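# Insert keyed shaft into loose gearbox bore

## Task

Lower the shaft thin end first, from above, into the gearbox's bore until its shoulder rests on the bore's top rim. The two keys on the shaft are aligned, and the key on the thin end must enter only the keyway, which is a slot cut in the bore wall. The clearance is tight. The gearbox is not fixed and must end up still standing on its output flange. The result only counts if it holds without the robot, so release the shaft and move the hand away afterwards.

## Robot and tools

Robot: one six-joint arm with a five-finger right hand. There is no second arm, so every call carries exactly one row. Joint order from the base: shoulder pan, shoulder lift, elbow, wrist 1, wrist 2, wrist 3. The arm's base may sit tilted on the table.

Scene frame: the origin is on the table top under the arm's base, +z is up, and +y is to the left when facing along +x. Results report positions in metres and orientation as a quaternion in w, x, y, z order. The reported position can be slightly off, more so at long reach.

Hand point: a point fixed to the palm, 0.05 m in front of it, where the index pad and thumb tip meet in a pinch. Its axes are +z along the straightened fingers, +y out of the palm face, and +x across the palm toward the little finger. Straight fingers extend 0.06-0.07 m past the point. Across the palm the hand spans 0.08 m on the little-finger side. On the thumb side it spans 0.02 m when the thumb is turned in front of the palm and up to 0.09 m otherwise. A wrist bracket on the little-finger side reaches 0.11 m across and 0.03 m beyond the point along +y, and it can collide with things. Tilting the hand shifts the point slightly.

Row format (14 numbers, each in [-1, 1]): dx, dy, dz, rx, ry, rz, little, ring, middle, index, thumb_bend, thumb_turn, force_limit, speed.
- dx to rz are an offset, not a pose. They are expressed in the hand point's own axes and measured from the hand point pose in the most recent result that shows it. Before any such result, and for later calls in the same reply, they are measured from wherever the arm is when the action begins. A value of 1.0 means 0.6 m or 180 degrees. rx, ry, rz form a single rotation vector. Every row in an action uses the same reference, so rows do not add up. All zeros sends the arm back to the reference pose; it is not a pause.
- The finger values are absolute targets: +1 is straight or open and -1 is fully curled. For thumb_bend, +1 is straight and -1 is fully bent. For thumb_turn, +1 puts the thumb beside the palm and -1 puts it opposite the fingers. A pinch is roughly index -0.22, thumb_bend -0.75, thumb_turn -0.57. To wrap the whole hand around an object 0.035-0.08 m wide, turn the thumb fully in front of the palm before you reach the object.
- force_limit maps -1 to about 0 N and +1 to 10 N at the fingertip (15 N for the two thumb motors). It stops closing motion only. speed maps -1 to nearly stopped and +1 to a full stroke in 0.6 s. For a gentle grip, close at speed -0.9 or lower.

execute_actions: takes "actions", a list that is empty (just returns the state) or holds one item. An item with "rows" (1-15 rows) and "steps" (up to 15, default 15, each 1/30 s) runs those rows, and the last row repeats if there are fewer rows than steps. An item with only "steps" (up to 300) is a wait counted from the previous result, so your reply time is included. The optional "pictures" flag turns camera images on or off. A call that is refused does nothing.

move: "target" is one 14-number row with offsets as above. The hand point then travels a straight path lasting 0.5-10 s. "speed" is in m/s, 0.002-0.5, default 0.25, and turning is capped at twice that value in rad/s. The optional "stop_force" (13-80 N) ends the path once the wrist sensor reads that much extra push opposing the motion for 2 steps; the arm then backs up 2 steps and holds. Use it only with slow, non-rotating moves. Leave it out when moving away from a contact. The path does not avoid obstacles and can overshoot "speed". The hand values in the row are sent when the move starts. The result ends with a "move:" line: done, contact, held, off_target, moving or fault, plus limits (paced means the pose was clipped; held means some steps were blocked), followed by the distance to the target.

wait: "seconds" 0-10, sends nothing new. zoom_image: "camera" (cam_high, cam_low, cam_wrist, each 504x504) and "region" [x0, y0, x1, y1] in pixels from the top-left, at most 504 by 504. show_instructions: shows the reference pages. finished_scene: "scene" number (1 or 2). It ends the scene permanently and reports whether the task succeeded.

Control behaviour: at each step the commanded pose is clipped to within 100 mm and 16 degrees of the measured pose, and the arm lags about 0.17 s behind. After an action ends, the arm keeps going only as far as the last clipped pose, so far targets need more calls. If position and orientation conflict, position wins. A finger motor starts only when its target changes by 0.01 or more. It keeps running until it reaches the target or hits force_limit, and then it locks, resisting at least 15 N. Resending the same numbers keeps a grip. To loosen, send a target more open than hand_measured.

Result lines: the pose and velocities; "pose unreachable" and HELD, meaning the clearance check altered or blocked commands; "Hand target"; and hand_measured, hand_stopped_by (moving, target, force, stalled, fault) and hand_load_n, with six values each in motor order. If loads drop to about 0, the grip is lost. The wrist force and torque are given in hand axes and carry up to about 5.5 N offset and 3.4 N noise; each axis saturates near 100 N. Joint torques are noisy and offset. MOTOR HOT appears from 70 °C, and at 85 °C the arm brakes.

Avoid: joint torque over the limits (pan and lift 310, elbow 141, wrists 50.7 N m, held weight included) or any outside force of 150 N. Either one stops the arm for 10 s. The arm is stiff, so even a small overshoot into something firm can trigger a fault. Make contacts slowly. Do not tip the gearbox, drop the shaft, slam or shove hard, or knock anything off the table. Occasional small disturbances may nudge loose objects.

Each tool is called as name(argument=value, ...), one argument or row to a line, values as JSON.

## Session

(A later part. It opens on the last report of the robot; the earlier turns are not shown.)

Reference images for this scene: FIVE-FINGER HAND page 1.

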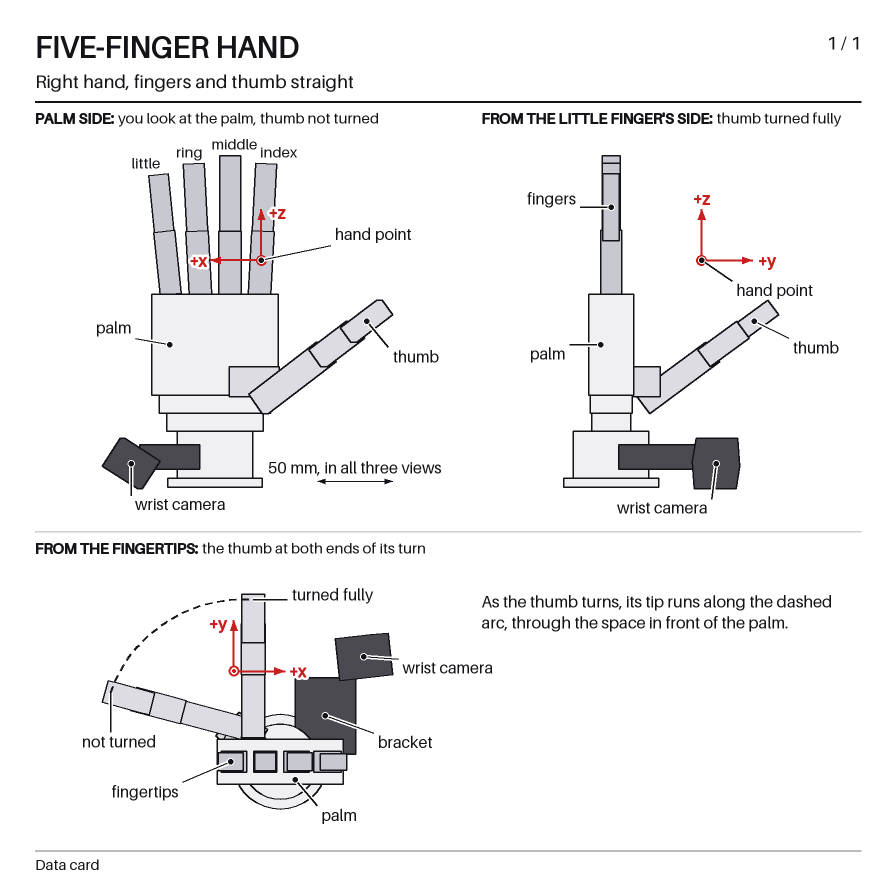

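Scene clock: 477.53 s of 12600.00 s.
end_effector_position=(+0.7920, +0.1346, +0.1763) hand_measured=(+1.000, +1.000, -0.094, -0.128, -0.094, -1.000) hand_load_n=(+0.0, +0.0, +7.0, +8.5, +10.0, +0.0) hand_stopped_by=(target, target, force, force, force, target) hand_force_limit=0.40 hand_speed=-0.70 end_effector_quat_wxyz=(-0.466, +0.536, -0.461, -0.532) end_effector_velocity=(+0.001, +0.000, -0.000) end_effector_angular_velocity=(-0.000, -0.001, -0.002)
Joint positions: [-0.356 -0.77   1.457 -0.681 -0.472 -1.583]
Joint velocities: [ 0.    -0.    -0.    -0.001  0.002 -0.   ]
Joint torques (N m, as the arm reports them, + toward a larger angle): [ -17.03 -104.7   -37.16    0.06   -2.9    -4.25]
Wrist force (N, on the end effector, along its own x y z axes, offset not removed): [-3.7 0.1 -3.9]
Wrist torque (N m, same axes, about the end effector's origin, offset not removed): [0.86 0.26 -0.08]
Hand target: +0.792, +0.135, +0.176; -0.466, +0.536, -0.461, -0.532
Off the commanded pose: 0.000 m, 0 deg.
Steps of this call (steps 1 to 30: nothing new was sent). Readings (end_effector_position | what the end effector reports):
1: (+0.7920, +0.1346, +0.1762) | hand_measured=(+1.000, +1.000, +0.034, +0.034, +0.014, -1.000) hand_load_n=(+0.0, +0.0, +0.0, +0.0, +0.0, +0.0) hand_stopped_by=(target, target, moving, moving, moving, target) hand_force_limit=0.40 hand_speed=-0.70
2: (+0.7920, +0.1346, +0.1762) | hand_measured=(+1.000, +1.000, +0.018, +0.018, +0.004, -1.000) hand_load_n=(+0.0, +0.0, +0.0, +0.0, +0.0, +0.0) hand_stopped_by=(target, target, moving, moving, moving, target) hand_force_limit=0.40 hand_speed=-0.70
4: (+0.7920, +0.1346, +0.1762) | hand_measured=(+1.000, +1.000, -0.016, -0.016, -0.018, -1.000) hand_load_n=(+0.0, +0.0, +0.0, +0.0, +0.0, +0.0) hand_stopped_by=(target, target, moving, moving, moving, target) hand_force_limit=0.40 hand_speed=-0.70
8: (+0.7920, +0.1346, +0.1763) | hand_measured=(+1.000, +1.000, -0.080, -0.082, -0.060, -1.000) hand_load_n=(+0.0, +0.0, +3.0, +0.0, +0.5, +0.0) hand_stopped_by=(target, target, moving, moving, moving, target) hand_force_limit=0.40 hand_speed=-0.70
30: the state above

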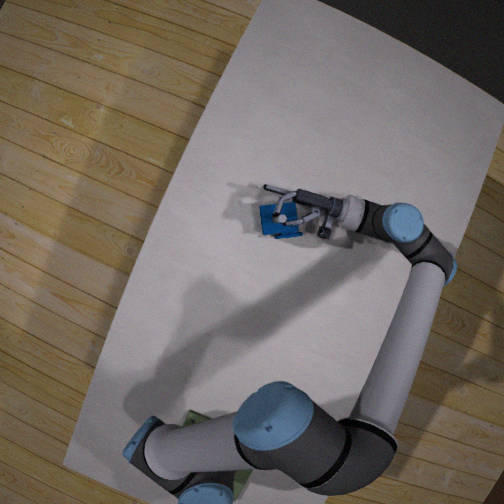

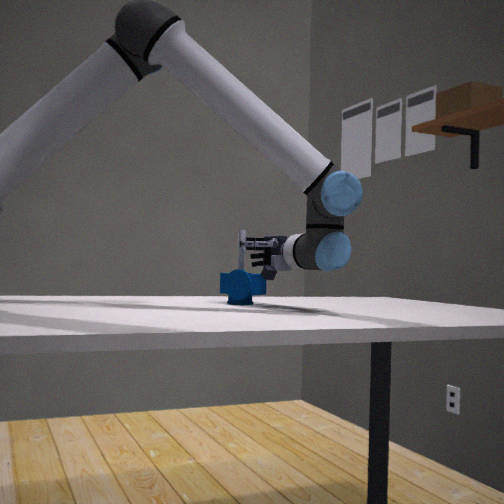

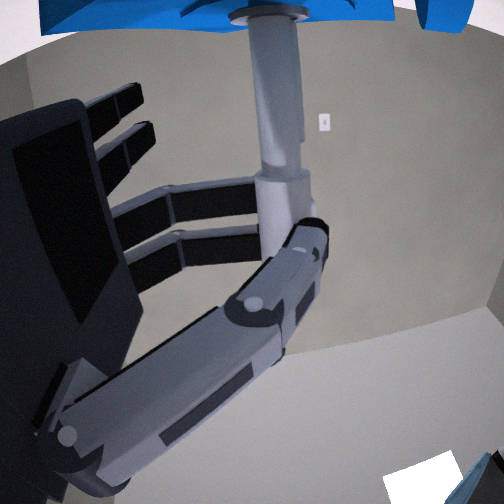

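move(
  target=[0,-0.003,0,0,0,0,1,1,-0.45,-0.45,-0.85,-1,0.4,-0.7],
  speed=0.003,
)

move(
  target=[0.0005,0,0,-0.035,0,0,1,1,-0.45,-0.45,-0.85,-1,0.4,-0.7],
  speed=0.01,
)

zoom_image(
  camera="cam_wrist",
  region=[200,0,360,80],
)

zoom_image(
  camera="cam_low",
  region=[215,215,275,285],
)

Scene clock: 481.93 s of 12600.00 s.
end_effector_position=(+0.7937, +0.1349, +0.1763) hand_measured=(+1.000, +1.000, -0.094, -0.128, -0.094, -1.000) hand_load_n=(+0.0, +0.0, +6.0, +7.5, +11.0, +0.5) hand_stopped_by=(target, target, force, force, force, target) hand_force_limit=0.40 hand_speed=-0.70 end_effector_quat_wxyz=(-0.466, +0.536, -0.461, -0.532) end_effector_velocity=(+0.001, -0.000, -0.000) end_effector_angular_velocity=(+0.000, +0.000, +0.000)
Joint positions: [-0.356 -0.768  1.453 -0.679 -0.472 -1.583]
Joint velocities: [ 0.     0.002 -0.002  0.002 -0.    -0.   ]
Joint torques (N m, as the arm reports them, + toward a larger angle): [ 13.83 -80.06 -44.58   2.53   3.21  -3.36]
Wrist force (N, on the end effector, along its own x y z axes, offset not removed): [3.2 2.2 -0.9]
Wrist torque (N m, same axes, about the end effector's origin, offset not removed): [0.47 -0.60 0.26]
Hand target: +0.794, +0.135, +0.176; -0.466, +0.536, -0.461, -0.532
Off the commanded pose: 0.000 m, 0 deg.
After step 90, 0.60 s passed at rest.
move: done

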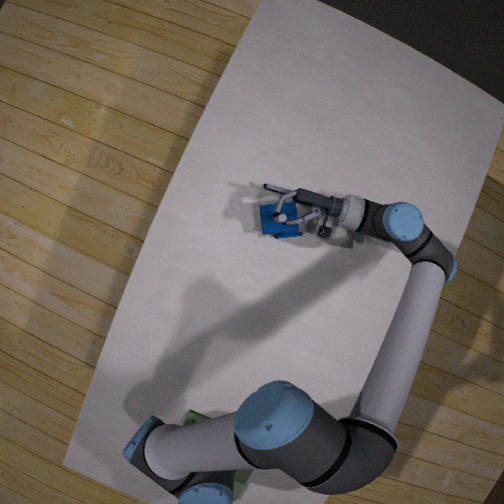

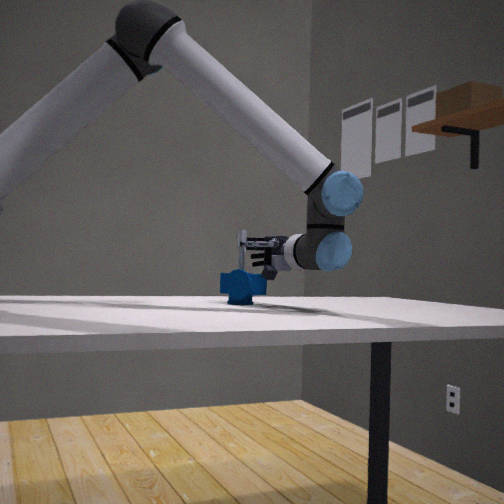

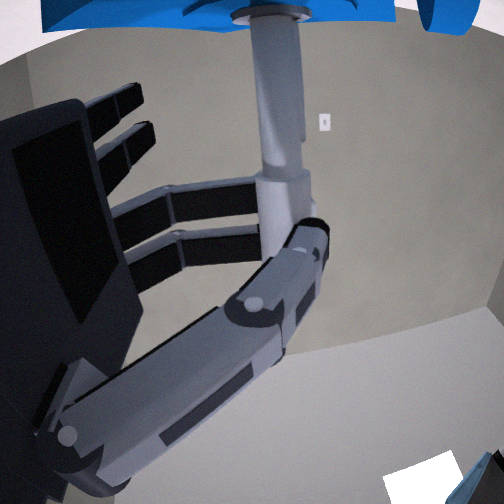

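Scene clock: 487.67 s of 12600.00 s.
end_effector_position=(+0.7937, +0.1348, +0.1760) hand_measured=(+1.000, +1.000, -0.094, -0.128, -0.092, -1.000) hand_load_n=(+0.0, +0.0, +4.5, +7.5, +12.5, +3.5) hand_stopped_by=(target, target, force, force, force, target) hand_force_limit=0.40 hand_speed=-0.70 end_effector_quat_wxyz=(-0.436, +0.560, -0.432, -0.557) end_effector_velocity=(+0.000, +0.000, -0.000) end_effector_angular_velocity=(+0.000, +0.000, +0.004)
Joint positions: [-0.333 -0.734  1.386 -0.648 -0.559 -1.581]
Joint velocities: [ 0.001  0.002 -0.003  0.002 -0.003  0.   ]
Joint torques (N m, as the arm reports them, + toward a larger angle): [ 10.59 -75.52 -45.19   0.58  -2.57   2.91]
Wrist force (N, on the end effector, along its own x y z axes, offset not removed): [-10.2 2.9 -2.5]
Wrist torque (N m, same axes, about the end effector's origin, offset not removed): [0.29 0.38 -0.16]
Hand target: +0.794, +0.135, +0.176; -0.435, +0.561, -0.431, -0.557
Off the commanded pose: 0.000 m, 0 deg.
move: done

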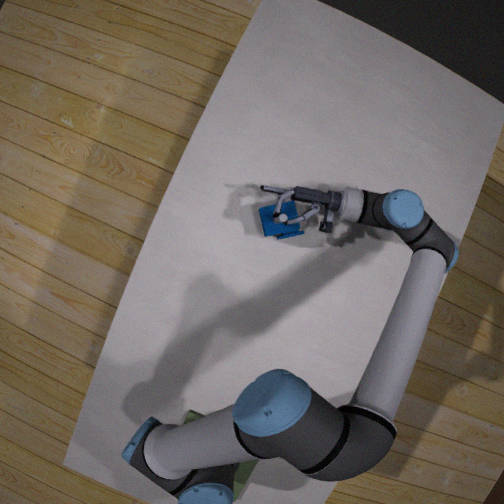

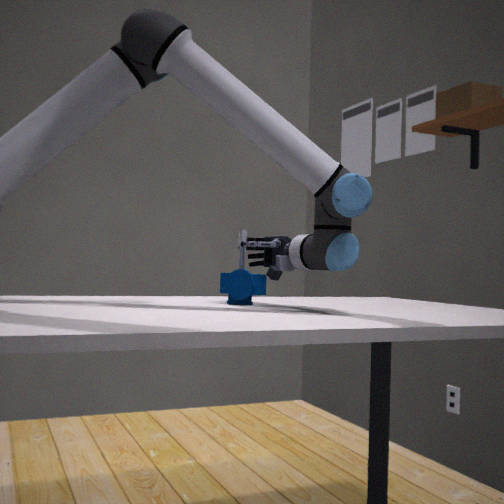

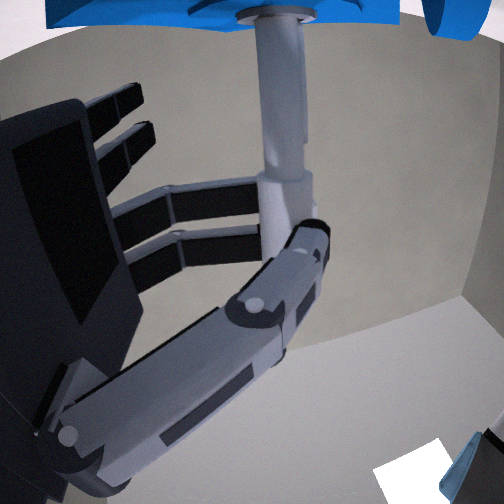

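Region (200, 0, 360, 80) of cam_wrist's 504x504 image, scaled by 3.150, with more detail than that image has.

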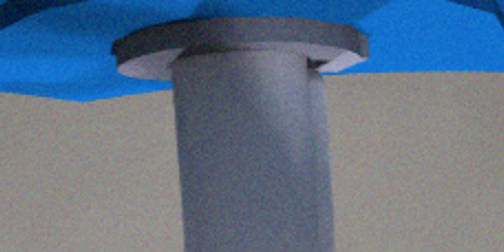

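Region (215, 215, 275, 285) of cam_low's 504x504 image, scaled by 7.200, with more detail than that image has; it fills the left 432 columns of this view, and the rest is white.

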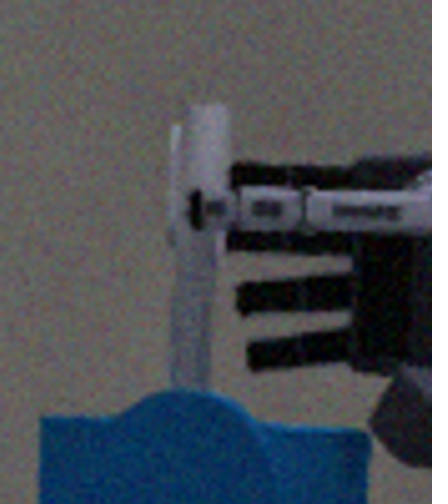

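zoom_image(
  camera="cam_high",
  region=[252,190,312,250],
)

Region (252, 190, 312, 250) of cam_high's 504x504 image, scaled by 8.400, with more detail than that image has.

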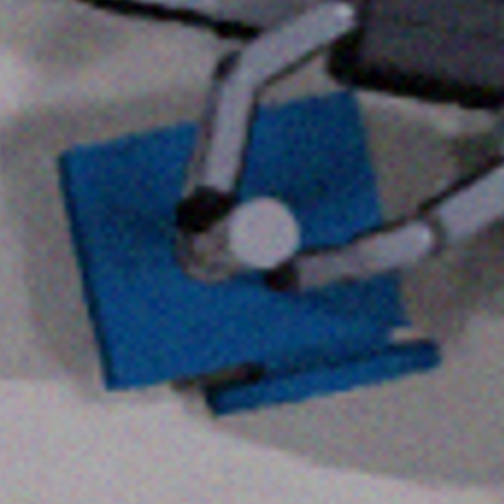

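move(
  target=[0.0,0.006,0.0025,0,0.005,-0.012,1,1,-0.45,-0.45,-0.85,-1,0.4,-0.7],
  speed=0.003,
)

zoom_image(
  camera="cam_high",
  region=[252,190,312,250],
)

zoom_image(
  camera="cam_low",
  region=[215,215,275,285],
)

Scene clock: 508.83 s of 12600.00 s.
end_effector_position=(+0.7899, +0.1354, +0.1760) hand_measured=(+1.000, +1.000, -0.094, -0.128, -0.092, -1.000) hand_load_n=(+0.0, +0.0, +5.0, +8.0, +12.0, +3.0) hand_stopped_by=(target, target, force, force, force, target) hand_force_limit=0.40 hand_speed=-0.70 end_effector_quat_wxyz=(-0.443, +0.573, -0.424, -0.544) end_effector_velocity=(-0.001, +0.000, -0.001) end_effector_angular_velocity=(+0.001, +0.002, -0.001)
Joint positions: [-0.334 -0.749  1.402 -0.678 -0.559 -1.594]
Joint velocities: [ 0.     0.001  0.002 -0.001  0.001 -0.001]
Joint torques (N m, as the arm reports them, + toward a larger angle): [ -25.28 -115.7   -23.32   -2.49    3.05   -4.35]
Wrist force (N, on the end effector, along its own x y z axes, offset not removed): [-1.8 0.5 -3.8]
Wrist torque (N m, same axes, about the end effector's origin, offset not removed): [0.84 -0.04 0.19]
Hand target: +0.790, +0.135, +0.176; -0.443, +0.573, -0.424, -0.544
Off the commanded pose: 0.000 m, 0 deg.
After step 90, 11.13 s passed at rest.
move: done

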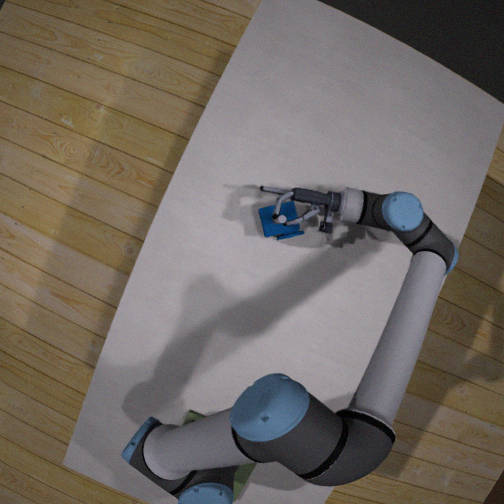

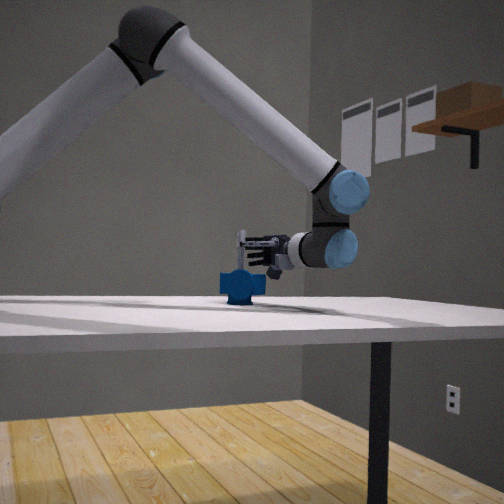

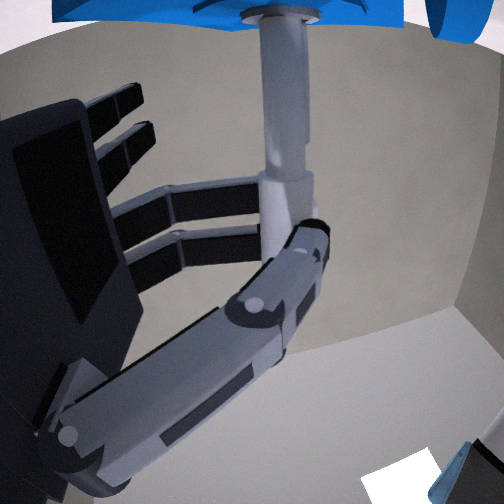

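Region (252, 190, 312, 250) of cam_high's 504x504 image, scaled by 8.400, with more detail than that image has.

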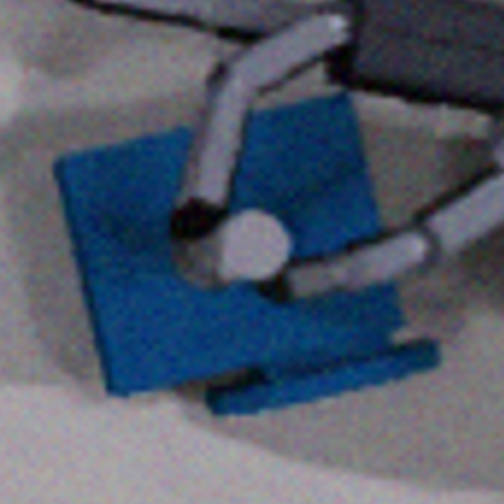

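Region (215, 215, 275, 285) of cam_low's 504x504 image, scaled by 7.200, with more detail than that image has; it fills the left 432 columns of this view, and the rest is white.

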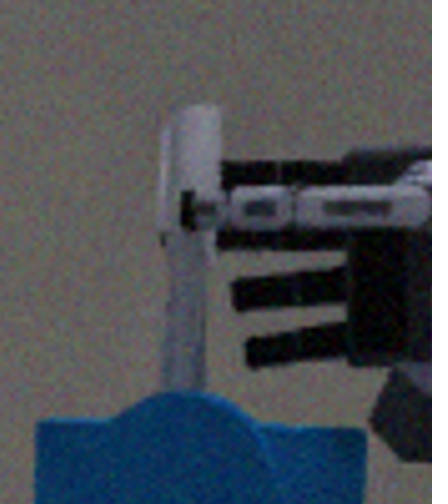

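move(
  target=[0.0,0.003,0,0,0,-0.005,1,1,-0.45,-0.45,-0.85,-1,0.4,-0.7],
  speed=0.003,
)

move(
  target=[0.012,0,0,0,0,0,1,1,-0.45,-0.45,-0.85,-1,0.4,-0.7],
  speed=0.002,
  stop_force=13,
)

zoom_image(
  camera="cam_low",
  region=[215,215,275,285],
)

zoom_image(
  camera="cam_high",
  region=[252,190,312,250],
)

Scene clock: 529.50 s of 12600.00 s.
end_effector_position=(+0.7881, +0.1350, +0.1759) hand_measured=(+1.000, +1.000, -0.094, -0.128, -0.092, -1.000) hand_load_n=(+0.0, +0.0, +6.0, +10.0, +10.0, +4.5) hand_stopped_by=(target, target, force, force, force, target) hand_force_limit=0.40 hand_speed=-0.70 end_effector_quat_wxyz=(-0.447, +0.576, -0.420, -0.541) end_effector_velocity=(-0.001, +0.000, -0.002) end_effector_angular_velocity=(+0.001, -0.001, +0.001)
Joint positions: [-0.334 -0.751  1.405 -0.678 -0.56  -1.609]
Joint velocities: [ 0.     0.001  0.001 -0.001 -0.001 -0.003]
Joint torques (N m, as the arm reports them, + toward a larger angle): [ -23.97 -110.09  -18.82   -3.68   -4.14   -5.02]
Wrist force (N, on the end effector, along its own x y z axes, offset not removed): [-15.4 -8.2 0.2]
Wrist torque (N m, same axes, about the end effector's origin, offset not removed): [-0.13 0.62 -0.20]
Hand target: +0.788, +0.135, +0.176; -0.447, +0.576, -0.420, -0.541
Off the commanded pose: 0.000 m, 0 deg.
After step 90, 14.87 s passed at rest.
move: done

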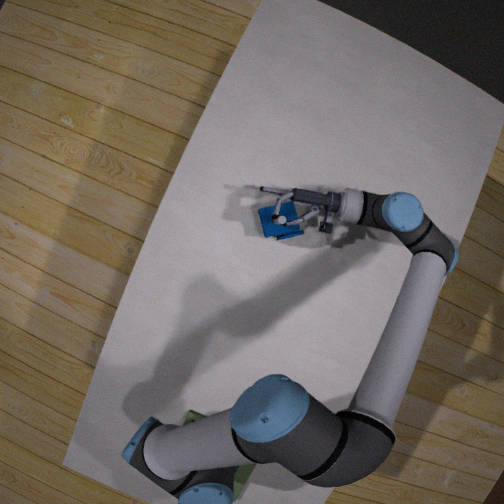

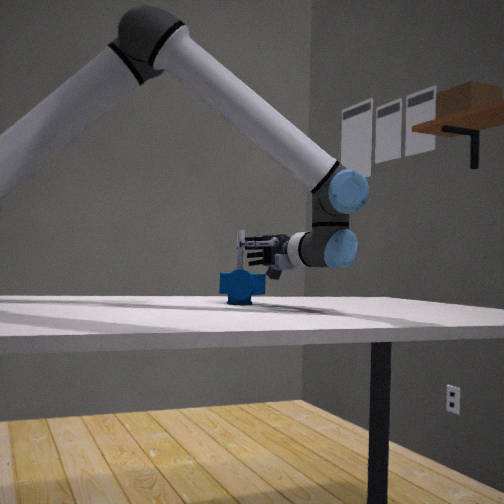

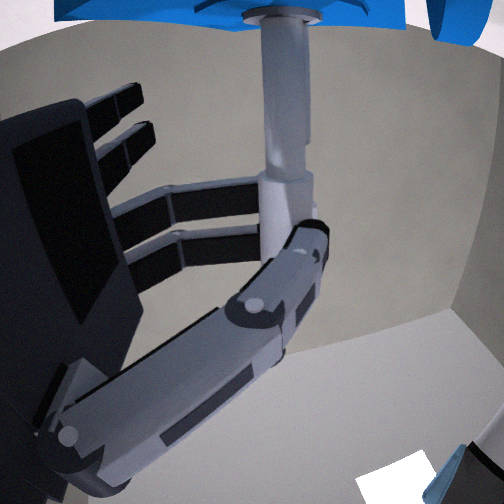

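Scene clock: 533.33 s of 12600.00 s.
end_effector_position=(+0.7886, +0.1350, +0.1687) hand_measured=(+1.000, +1.000, -0.094, -0.128, -0.092, -1.000) hand_load_n=(+0.0, +0.0, +5.5, +11.0, +9.5, +8.0) hand_stopped_by=(target, target, force, force, force, target) hand_force_limit=0.40 hand_speed=-0.70 end_effector_quat_wxyz=(-0.447, +0.576, -0.420, -0.541) end_effector_velocity=(+0.001, -0.000, +0.001) end_effector_angular_velocity=(-0.000, -0.001, -0.003)
Joint positions: [-0.334 -0.744  1.405 -0.686 -0.559 -1.609]
Joint velocities: [-0.001 -0.001 -0.001 -0.     0.003  0.   ]
Joint torques (N m, as the arm reports them, + toward a larger angle): [ 10.32 -68.18 -19.39  -4.82   3.23   2.55]
Wrist force (N, on the end effector, along its own x y z axes, offset not removed): [-18.2 -1.2 0.2]
Wrist torque (N m, same axes, about the end effector's origin, offset not removed): [0.50 0.31 0.10]
Hand target: +0.789, +0.135, +0.169; -0.447, +0.576, -0.420, -0.541
Off the commanded pose: 0.000 m, 0 deg.
move: done

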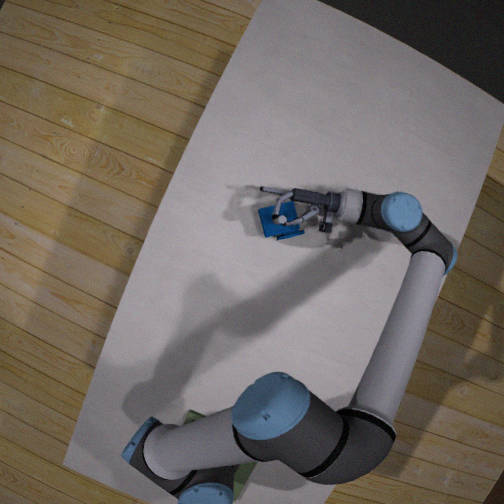

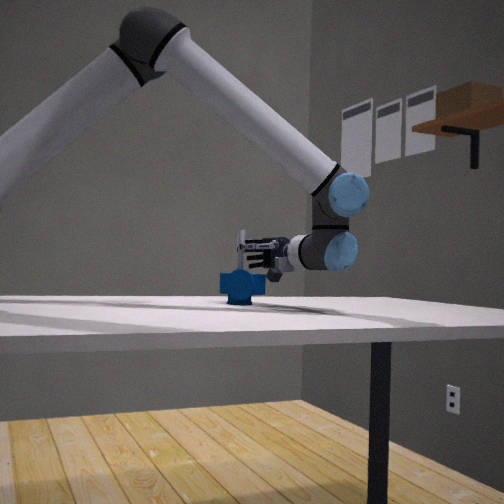

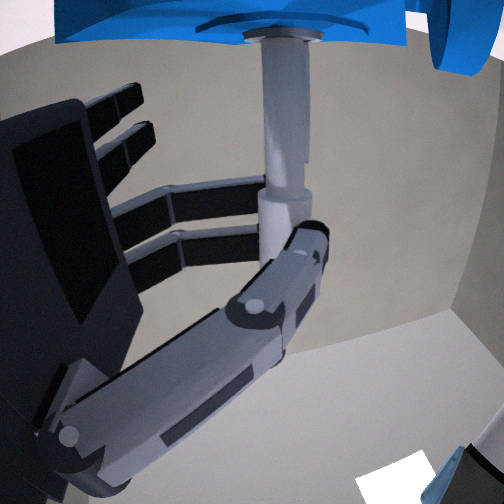

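Region (215, 215, 275, 285) of cam_low's 504x504 image, scaled by 7.200, with more detail than that image has; it fills the left 432 columns of this view, and the rest is white.

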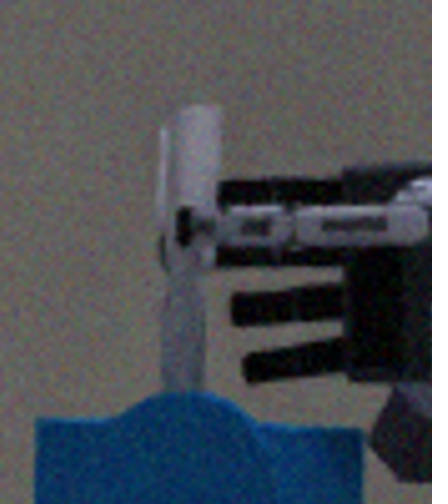

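Region (252, 190, 312, 250) of cam_high's 504x504 image, scaled by 8.400, with more detail than that image has.

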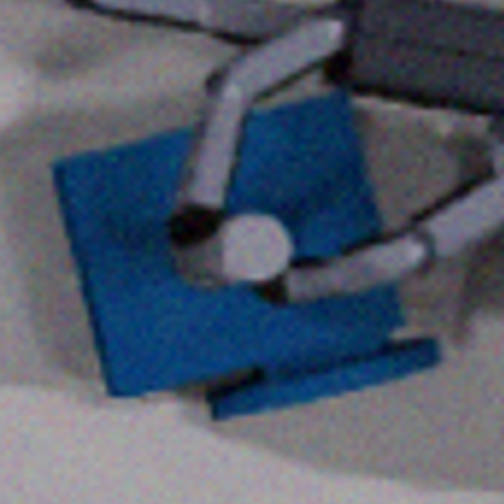

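execute_actions(
  actions=[
    {"rows":[[0,0,0,0,0,0,1,1,0.05,0.05,0.05,-1,1,0]],"steps":12},
  ],
)

move(
  target=[-0.017,0,0.003,0,0,0,1,1,0.05,0.05,0.05,-1,1,0],
  speed=0.02,
)

zoom_image(
  camera="cam_low",
  region=[215,215,275,285],
)

zoom_image(
  camera="cam_high",
  region=[252,190,312,250],
)

Scene clock: 548.30 s of 12600.00 s.
end_effector_position=(+0.7886, +0.1350, +0.1686) hand_measured=(+1.000, +1.000, +0.050, +0.050, +0.050, -1.000) hand_load_n=(+0.0, +0.0, +0.0, +0.0, +0.0, +0.0) hand_stopped_by=(target, target, target, target, target, target) hand_force_limit=1.00 hand_speed=0.00 end_effector_quat_wxyz=(-0.447, +0.576, -0.420, -0.541) end_effector_velocity=(+0.000, +0.000, +0.000) end_effector_angular_velocity=(-0.000, +0.000, -0.001)
Joint positions: [-0.334 -0.744  1.405 -0.687 -0.559 -1.609]
Joint velocities: [ 0.    -0.     0.    -0.     0.001  0.   ]
Joint torques (N m, as the arm reports them, + toward a larger angle): [  7.9  -95.3  -27.71   3.87   2.64   2.15]
Wrist force (N, on the end effector, along its own x y z axes, offset not removed): [-1.6 3.0 -6.5]
Wrist torque (N m, same axes, about the end effector's origin, offset not removed): [0.73 0.61 -0.31]
Hand target: +0.789, +0.135, +0.169; -0.447, +0.576, -0.420, -0.541
Off the commanded pose: 0.000 m, 0 deg.
Steps of this call (steps 1 to 90: nothing new was sent; then 11.57 s passed at rest; steps 91 to 102: all 12 steps of this action). Readings (end_effector_position | what the end effector reports):
91: (+0.7886, +0.1350, +0.1687) | hand_measured=(+1.000, +1.000, -0.094, -0.128, -0.092, -1.000) hand_load_n=(+0.0, +0.0, +5.5, +11.0, +9.5, +7.5) hand_stopped_by=(target, target, moving, moving, moving, target) hand_force_limit=1.00 hand_speed=0.00
92: (+0.7886, +0.1350, +0.1687) | hand_measured=(+1.000, +1.000, -0.094, -0.128, -0.092, -1.000) hand_load_n=(+0.0, +0.0, +5.5, +11.0, +9.5, +7.5) hand_stopped_by=(target, target, moving, moving, moving, target) hand_force_limit=1.00 hand_speed=0.00
94: (+0.7886, +0.1350, +0.1686) | hand_measured=(+1.000, +1.000, -0.046, -0.080, -0.068, -1.000) hand_load_n=(+0.0, +0.0, +0.0, +0.0, +0.0, +0.0) hand_stopped_by=(target, target, moving, moving, moving, target) hand_force_limit=1.00 hand_speed=0.00
98: (+0.7886, +0.1350, +0.1686) | hand_measured=(+1.000, +1.000, +0.050, +0.050, +0.050, -1.000) hand_load_n=(+0.0, +0.0, +0.0, +0.0, +0.0, +0.0) hand_stopped_by=(target, target, moving, moving, moving, target) hand_force_limit=1.00 hand_speed=0.00
102: the state above

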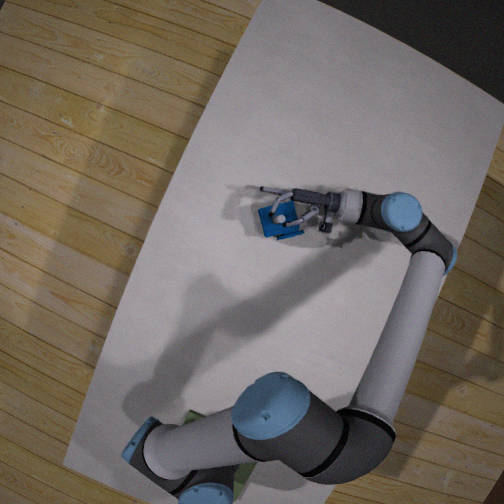

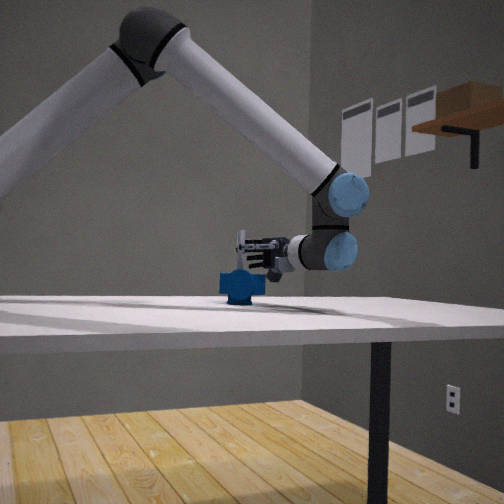

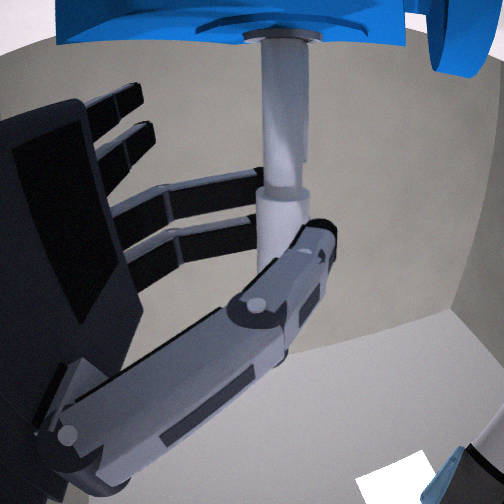

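Scene clock: 549.33 s of 12600.00 s.
end_effector_position=(+0.7875, +0.1367, +0.1785) hand_measured=(+1.000, +1.000, +0.050, +0.050, +0.050, -1.000) hand_load_n=(+0.0, +0.0, +0.0, +0.0, +0.0, +0.0) hand_stopped_by=(target, target, target, target, target, target) hand_force_limit=1.00 hand_speed=0.00 end_effector_quat_wxyz=(-0.447, +0.576, -0.420, -0.541) end_effector_velocity=(+0.000, +0.000, +0.002) end_effector_angular_velocity=(-0.000, +0.001, -0.002)
Joint positions: [-0.333 -0.755  1.406 -0.676 -0.558 -1.609]
Joint velocities: [-0.    -0.002  0.001  0.001  0.001  0.001]
Joint torques (N m, as the arm reports them, + toward a larger angle): [  16.12 -119.5   -23.97    3.23    3.76    3.6 ]
Wrist force (N, on the end effector, along its own x y z axes, offset not removed): [-1.6 0.1 -4.6]
Wrist torque (N m, same axes, about the end effector's origin, offset not removed): [0.34 0.44 -0.26]
Hand target: +0.787, +0.137, +0.179; -0.447, +0.576, -0.420, -0.541
Off the commanded pose: 0.000 m, 0 deg.
move: done

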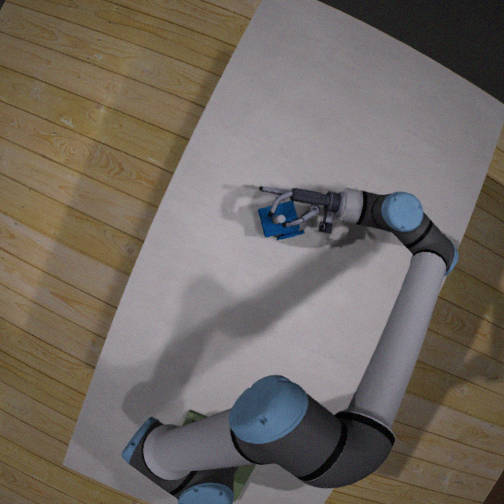

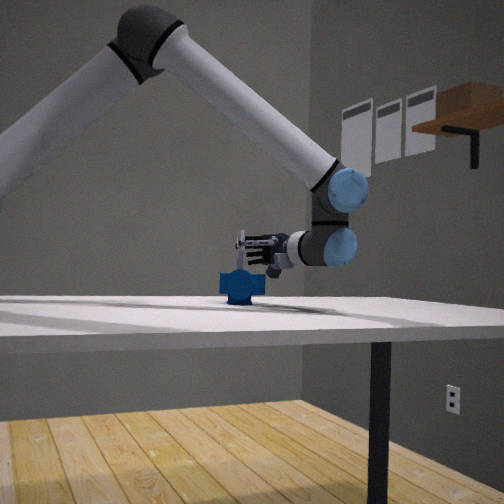

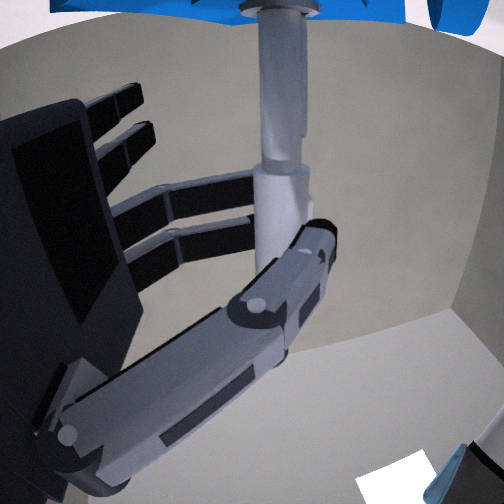

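Region (215, 215, 275, 285) of cam_low's 504x504 image, scaled by 7.200, with more detail than that image has; it fills the left 432 columns of this view, and the rest is white.

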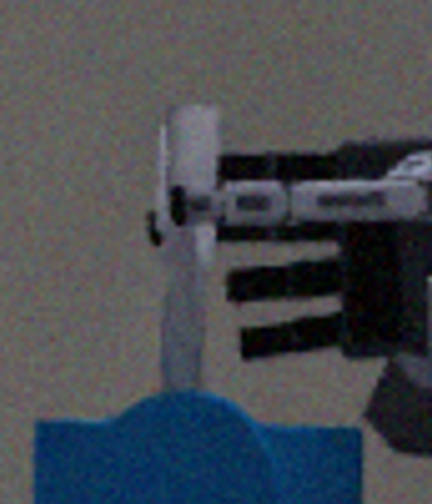

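Region (252, 190, 312, 250) of cam_high's 504x504 image, scaled by 8.400, with more detail than that image has.

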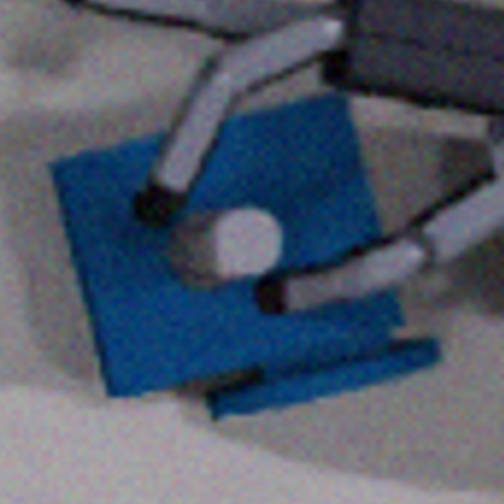

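zoom_image(
  camera="cam_wrist",
  region=[235,0,335,50],
)

Region (235, 0, 335, 50) of cam_wrist's 504x504 image, scaled by 5.040, with more detail than that image has.

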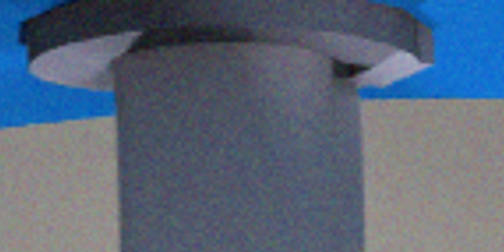

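move(
  target=[0,0,0.0025,0,0,0,1,1,0.05,0.05,0.05,-1,1,-0.7],
  speed=0.02,
)

execute_actions(
  actions=[
    {"rows":[[0,0,0,0,0,0,1,1,-0.45,-0.45,-0.85,-1,1,-0.7]],"steps":15},
  ],
)

execute_actions(
  actions=[
    {"steps":20},
  ],
)

zoom_image(
  camera="cam_low",
  region=[215,215,275,285],
)

Scene clock: 576.27 s of 12600.00 s.
end_effector_position=(+0.7872, +0.1381, +0.1785) hand_measured=(+1.000, +1.000, +0.050, +0.050, +0.050, -1.000) hand_load_n=(+0.0, +0.0, +0.0, +0.0, +0.0, +0.0) hand_stopped_by=(target, target, target, target, target, target) hand_force_limit=1.00 hand_speed=-0.70 end_effector_quat_wxyz=(-0.447, +0.576, -0.420, -0.541) end_effector_velocity=(-0.000, +0.001, -0.001) end_effector_angular_velocity=(+0.001, -0.001, +0.000)
Joint positions: [-0.332 -0.756  1.408 -0.677 -0.557 -1.609]
Joint velocities: [ 0.001  0.001  0.    -0.     0.001 -0.002]
Joint torques (N m, as the arm reports them, + toward a larger angle): [  13.04 -119.58  -24.33   -1.09    3.36    3.28]
Wrist force (N, on the end effector, along its own x y z axes, offset not removed): [-6.9 4.6 1.9]
Wrist torque (N m, same axes, about the end effector's origin, offset not removed): [0.69 1.11 -0.40]
Hand target: +0.787, +0.138, +0.178; -0.447, +0.576, -0.420, -0.541
Off the commanded pose: 0.000 m, 0 deg.
After step 90, 23.23 s passed at rest.
move: done

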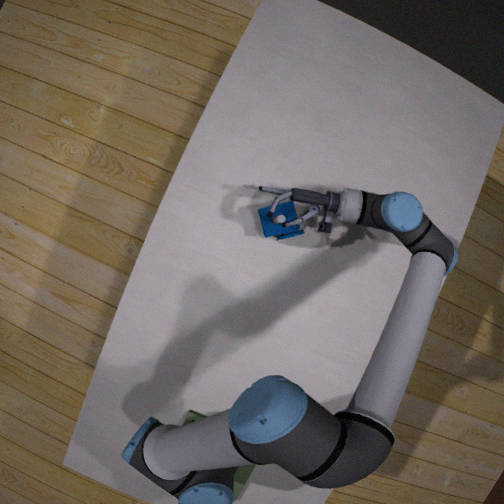

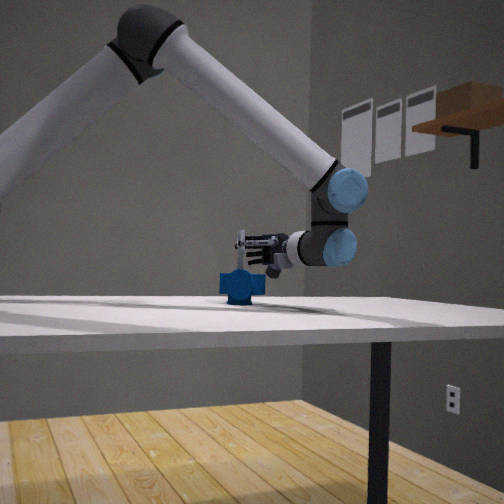

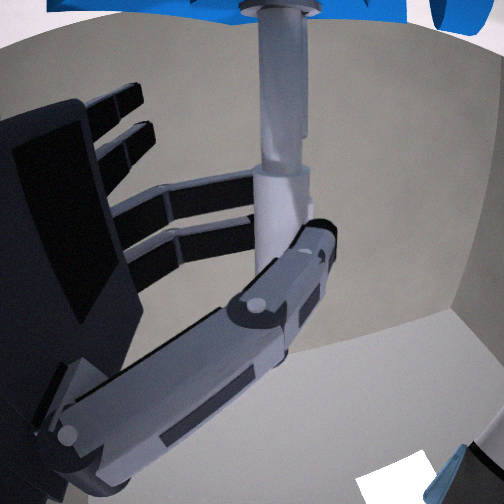

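Scene clock: 576.77 s of 12600.00 s.
end_effector_position=(+0.7872, +0.1381, +0.1785) hand_measured=(+1.000, +1.000, -0.128, -0.146, -0.064, -1.000) hand_load_n=(+0.0, +0.0, +9.0, +9.5, +11.0, -0.5) hand_stopped_by=(target, target, force, moving, moving, target) hand_force_limit=1.00 hand_speed=-0.70 end_effector_quat_wxyz=(-0.447, +0.576, -0.420, -0.541) end_effector_velocity=(-0.000, -0.000, +0.001) end_effector_angular_velocity=(-0.000, -0.002, +0.002)
Joint positions: [-0.332 -0.756  1.408 -0.677 -0.557 -1.609]
Joint velocities: [ 0.    -0.001 -0.001  0.001 -0.002 -0.001]
Joint torques (N m, as the arm reports them, + toward a larger angle): [   7.42 -114.98  -25.34   -0.87    2.21    3.46]
Wrist force (N, on the end effector, along its own x y z axes, offset not removed): [-5.4 2.2 -2.6]
Wrist torque (N m, same axes, about the end effector's origin, offset not removed): [0.75 0.36 -0.16]
Hand target: +0.787, +0.138, +0.179; -0.447, +0.576, -0.420, -0.541
Off the commanded pose: 0.000 m, 0 deg.
Steps of this call (steps 1 to 15: all 15 steps of this action). Readings (end_effector_position | what the end effector reports):
1: (+0.7872, +0.1381, +0.1785) | hand_measured=(+1.000, +1.000, +0.050, +0.050, +0.050, -1.000) hand_load_n=(+0.0, +0.0, +0.0, +0.0, +0.0, +0.0) hand_stopped_by=(target, target, moving, moving, moving, target) hand_force_limit=1.00 hand_speed=-0.70
2: (+0.7872, +0.1381, +0.1785) | hand_measured=(+1.000, +1.000, +0.050, +0.050, +0.050, -1.000) hand_load_n=(+0.0, +0.0, +0.0, +0.0, +0.0, +0.0) hand_stopped_by=(target, target, moving, moving, moving, target) hand_force_limit=1.00 hand_speed=-0.70
4: (+0.7872, +0.1381, +0.1785) | hand_measured=(+1.000, +1.000, +0.034, +0.034, +0.040, -1.000) hand_load_n=(+0.0, +0.0, +0.0, +0.0, +0.0, +0.0) hand_stopped_by=(target, target, moving, moving, moving, target) hand_force_limit=1.00 hand_speed=-0.70
8: (+0.7872, +0.1381, +0.1785) | hand_measured=(+1.000, +1.000, -0.032, -0.032, -0.002, -1.000) hand_load_n=(+0.0, +0.0, +0.0, +0.0, +0.0, +0.0) hand_stopped_by=(target, target, moving, moving, moving, target) hand_force_limit=1.00 hand_speed=-0.70
15: the state above

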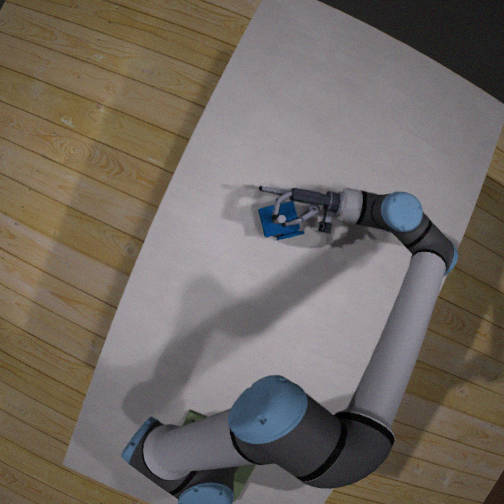

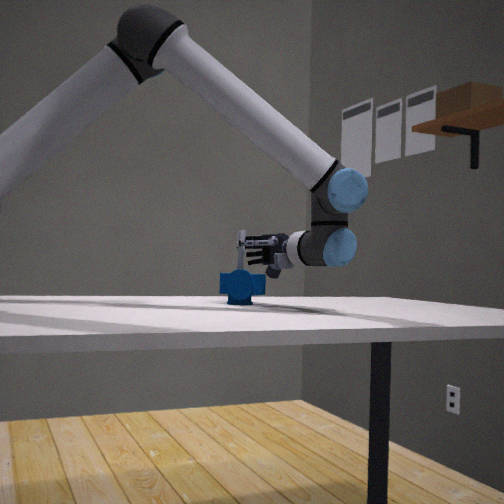

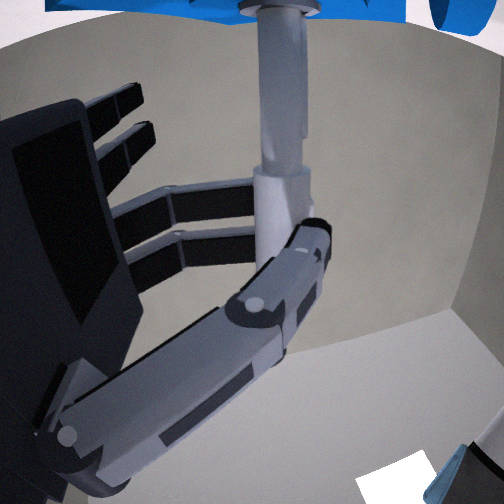

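Scene clock: 577.43 s of 12600.00 s.
end_effector_position=(+0.7872, +0.1381, +0.1785) hand_measured=(+1.000, +1.000, -0.126, -0.150, -0.082, -1.000) hand_load_n=(+0.0, +0.0, +8.5, +11.0, +14.0, +0.0) hand_stopped_by=(target, target, force, force, force, target) hand_force_limit=1.00 hand_speed=-0.70 end_effector_quat_wxyz=(-0.447, +0.576, -0.420, -0.541) end_effector_velocity=(-0.001, +0.000, -0.001) end_effector_angular_velocity=(+0.001, -0.001, +0.001)
Joint positions: [-0.332 -0.756  1.408 -0.677 -0.557 -1.609]
Joint velocities: [ 0.     0.001  0.001 -0.001 -0.001 -0.002]
Joint torques (N m, as the arm reports them, + toward a larger angle): [   0.65 -113.58  -31.55    0.34   -0.61    2.62]
Wrist force (N, on the end effector, along its own x y z axes, offset not removed): [-3.9 -5.3 -2.3]
Wrist torque (N m, same axes, about the end effector's origin, offset not removed): [-0.86 0.27 -0.30]
Hand target: +0.787, +0.138, +0.179; -0.447, +0.576, -0.420, -0.541
Off the commanded pose: 0.000 m, 0 deg.
Steps of this call (steps 1 to 20: nothing new was sent). Readings (end_effector_position | what the end effector reports):
1: (+0.7872, +0.1381, +0.1785) | hand_measured=(+1.000, +1.000, -0.126, -0.150, -0.072, -1.000) hand_load_n=(+0.0, +0.0, +8.0, +11.5, +12.5, -0.5) hand_stopped_by=(target, target, force, force, moving, target) hand_force_limit=1.00 hand_speed=-0.70
2: (+0.7872, +0.1381, +0.1785) | hand_measured=(+1.000, +1.000, -0.126, -0.150, -0.080, -1.000) hand_load_n=(+0.0, +0.0, +8.5, +11.5, +14.0, +0.0) hand_stopped_by=(target, target, force, force, moving, target) hand_force_limit=1.00 hand_speed=-0.70
4: (+0.7872, +0.1381, +0.1785) | hand_measured=(+1.000, +1.000, -0.126, -0.150, -0.082, -1.000) hand_load_n=(+0.0, +0.0, +8.5, +11.0, +14.5, +0.0) hand_stopped_by=(target, target, force, force, force, target) hand_force_limit=1.00 hand_speed=-0.70
8: (+0.7872, +0.1381, +0.1785) | hand_measured=(+1.000, +1.000, -0.126, -0.150, -0.082, -1.000) hand_load_n=(+0.0, +0.0, +8.5, +11.0, +14.0, +0.0) hand_stopped_by=(target, target, force, force, force, target) hand_force_limit=1.00 hand_speed=-0.70
20: the state above

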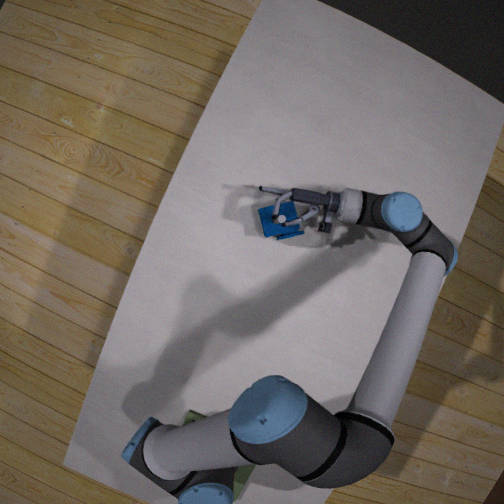

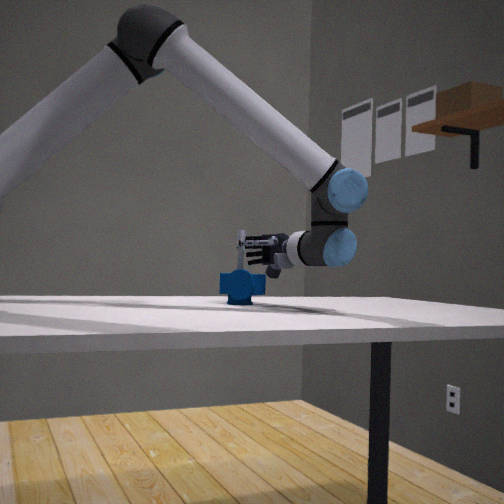

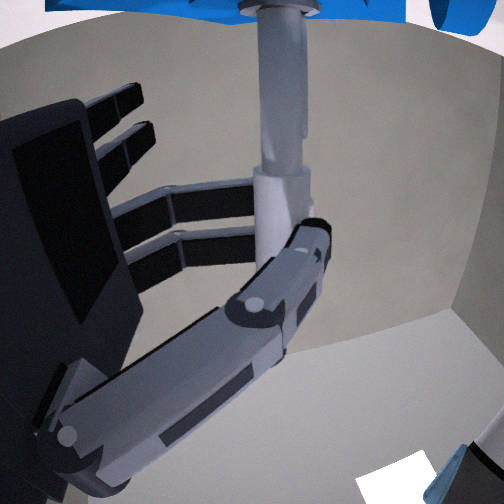

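Region (215, 215, 275, 285) of cam_low's 504x504 image, scaled by 7.200, with more detail than that image has; it fills the left 432 columns of this view, and the rest is white.

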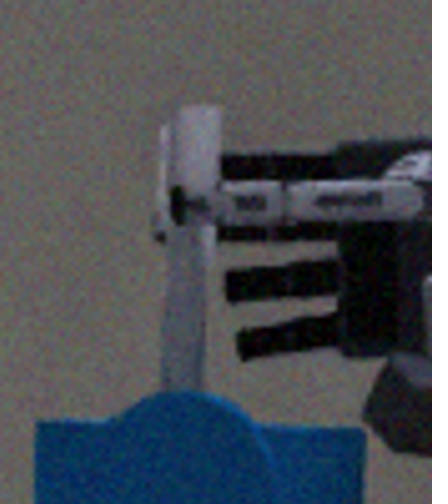

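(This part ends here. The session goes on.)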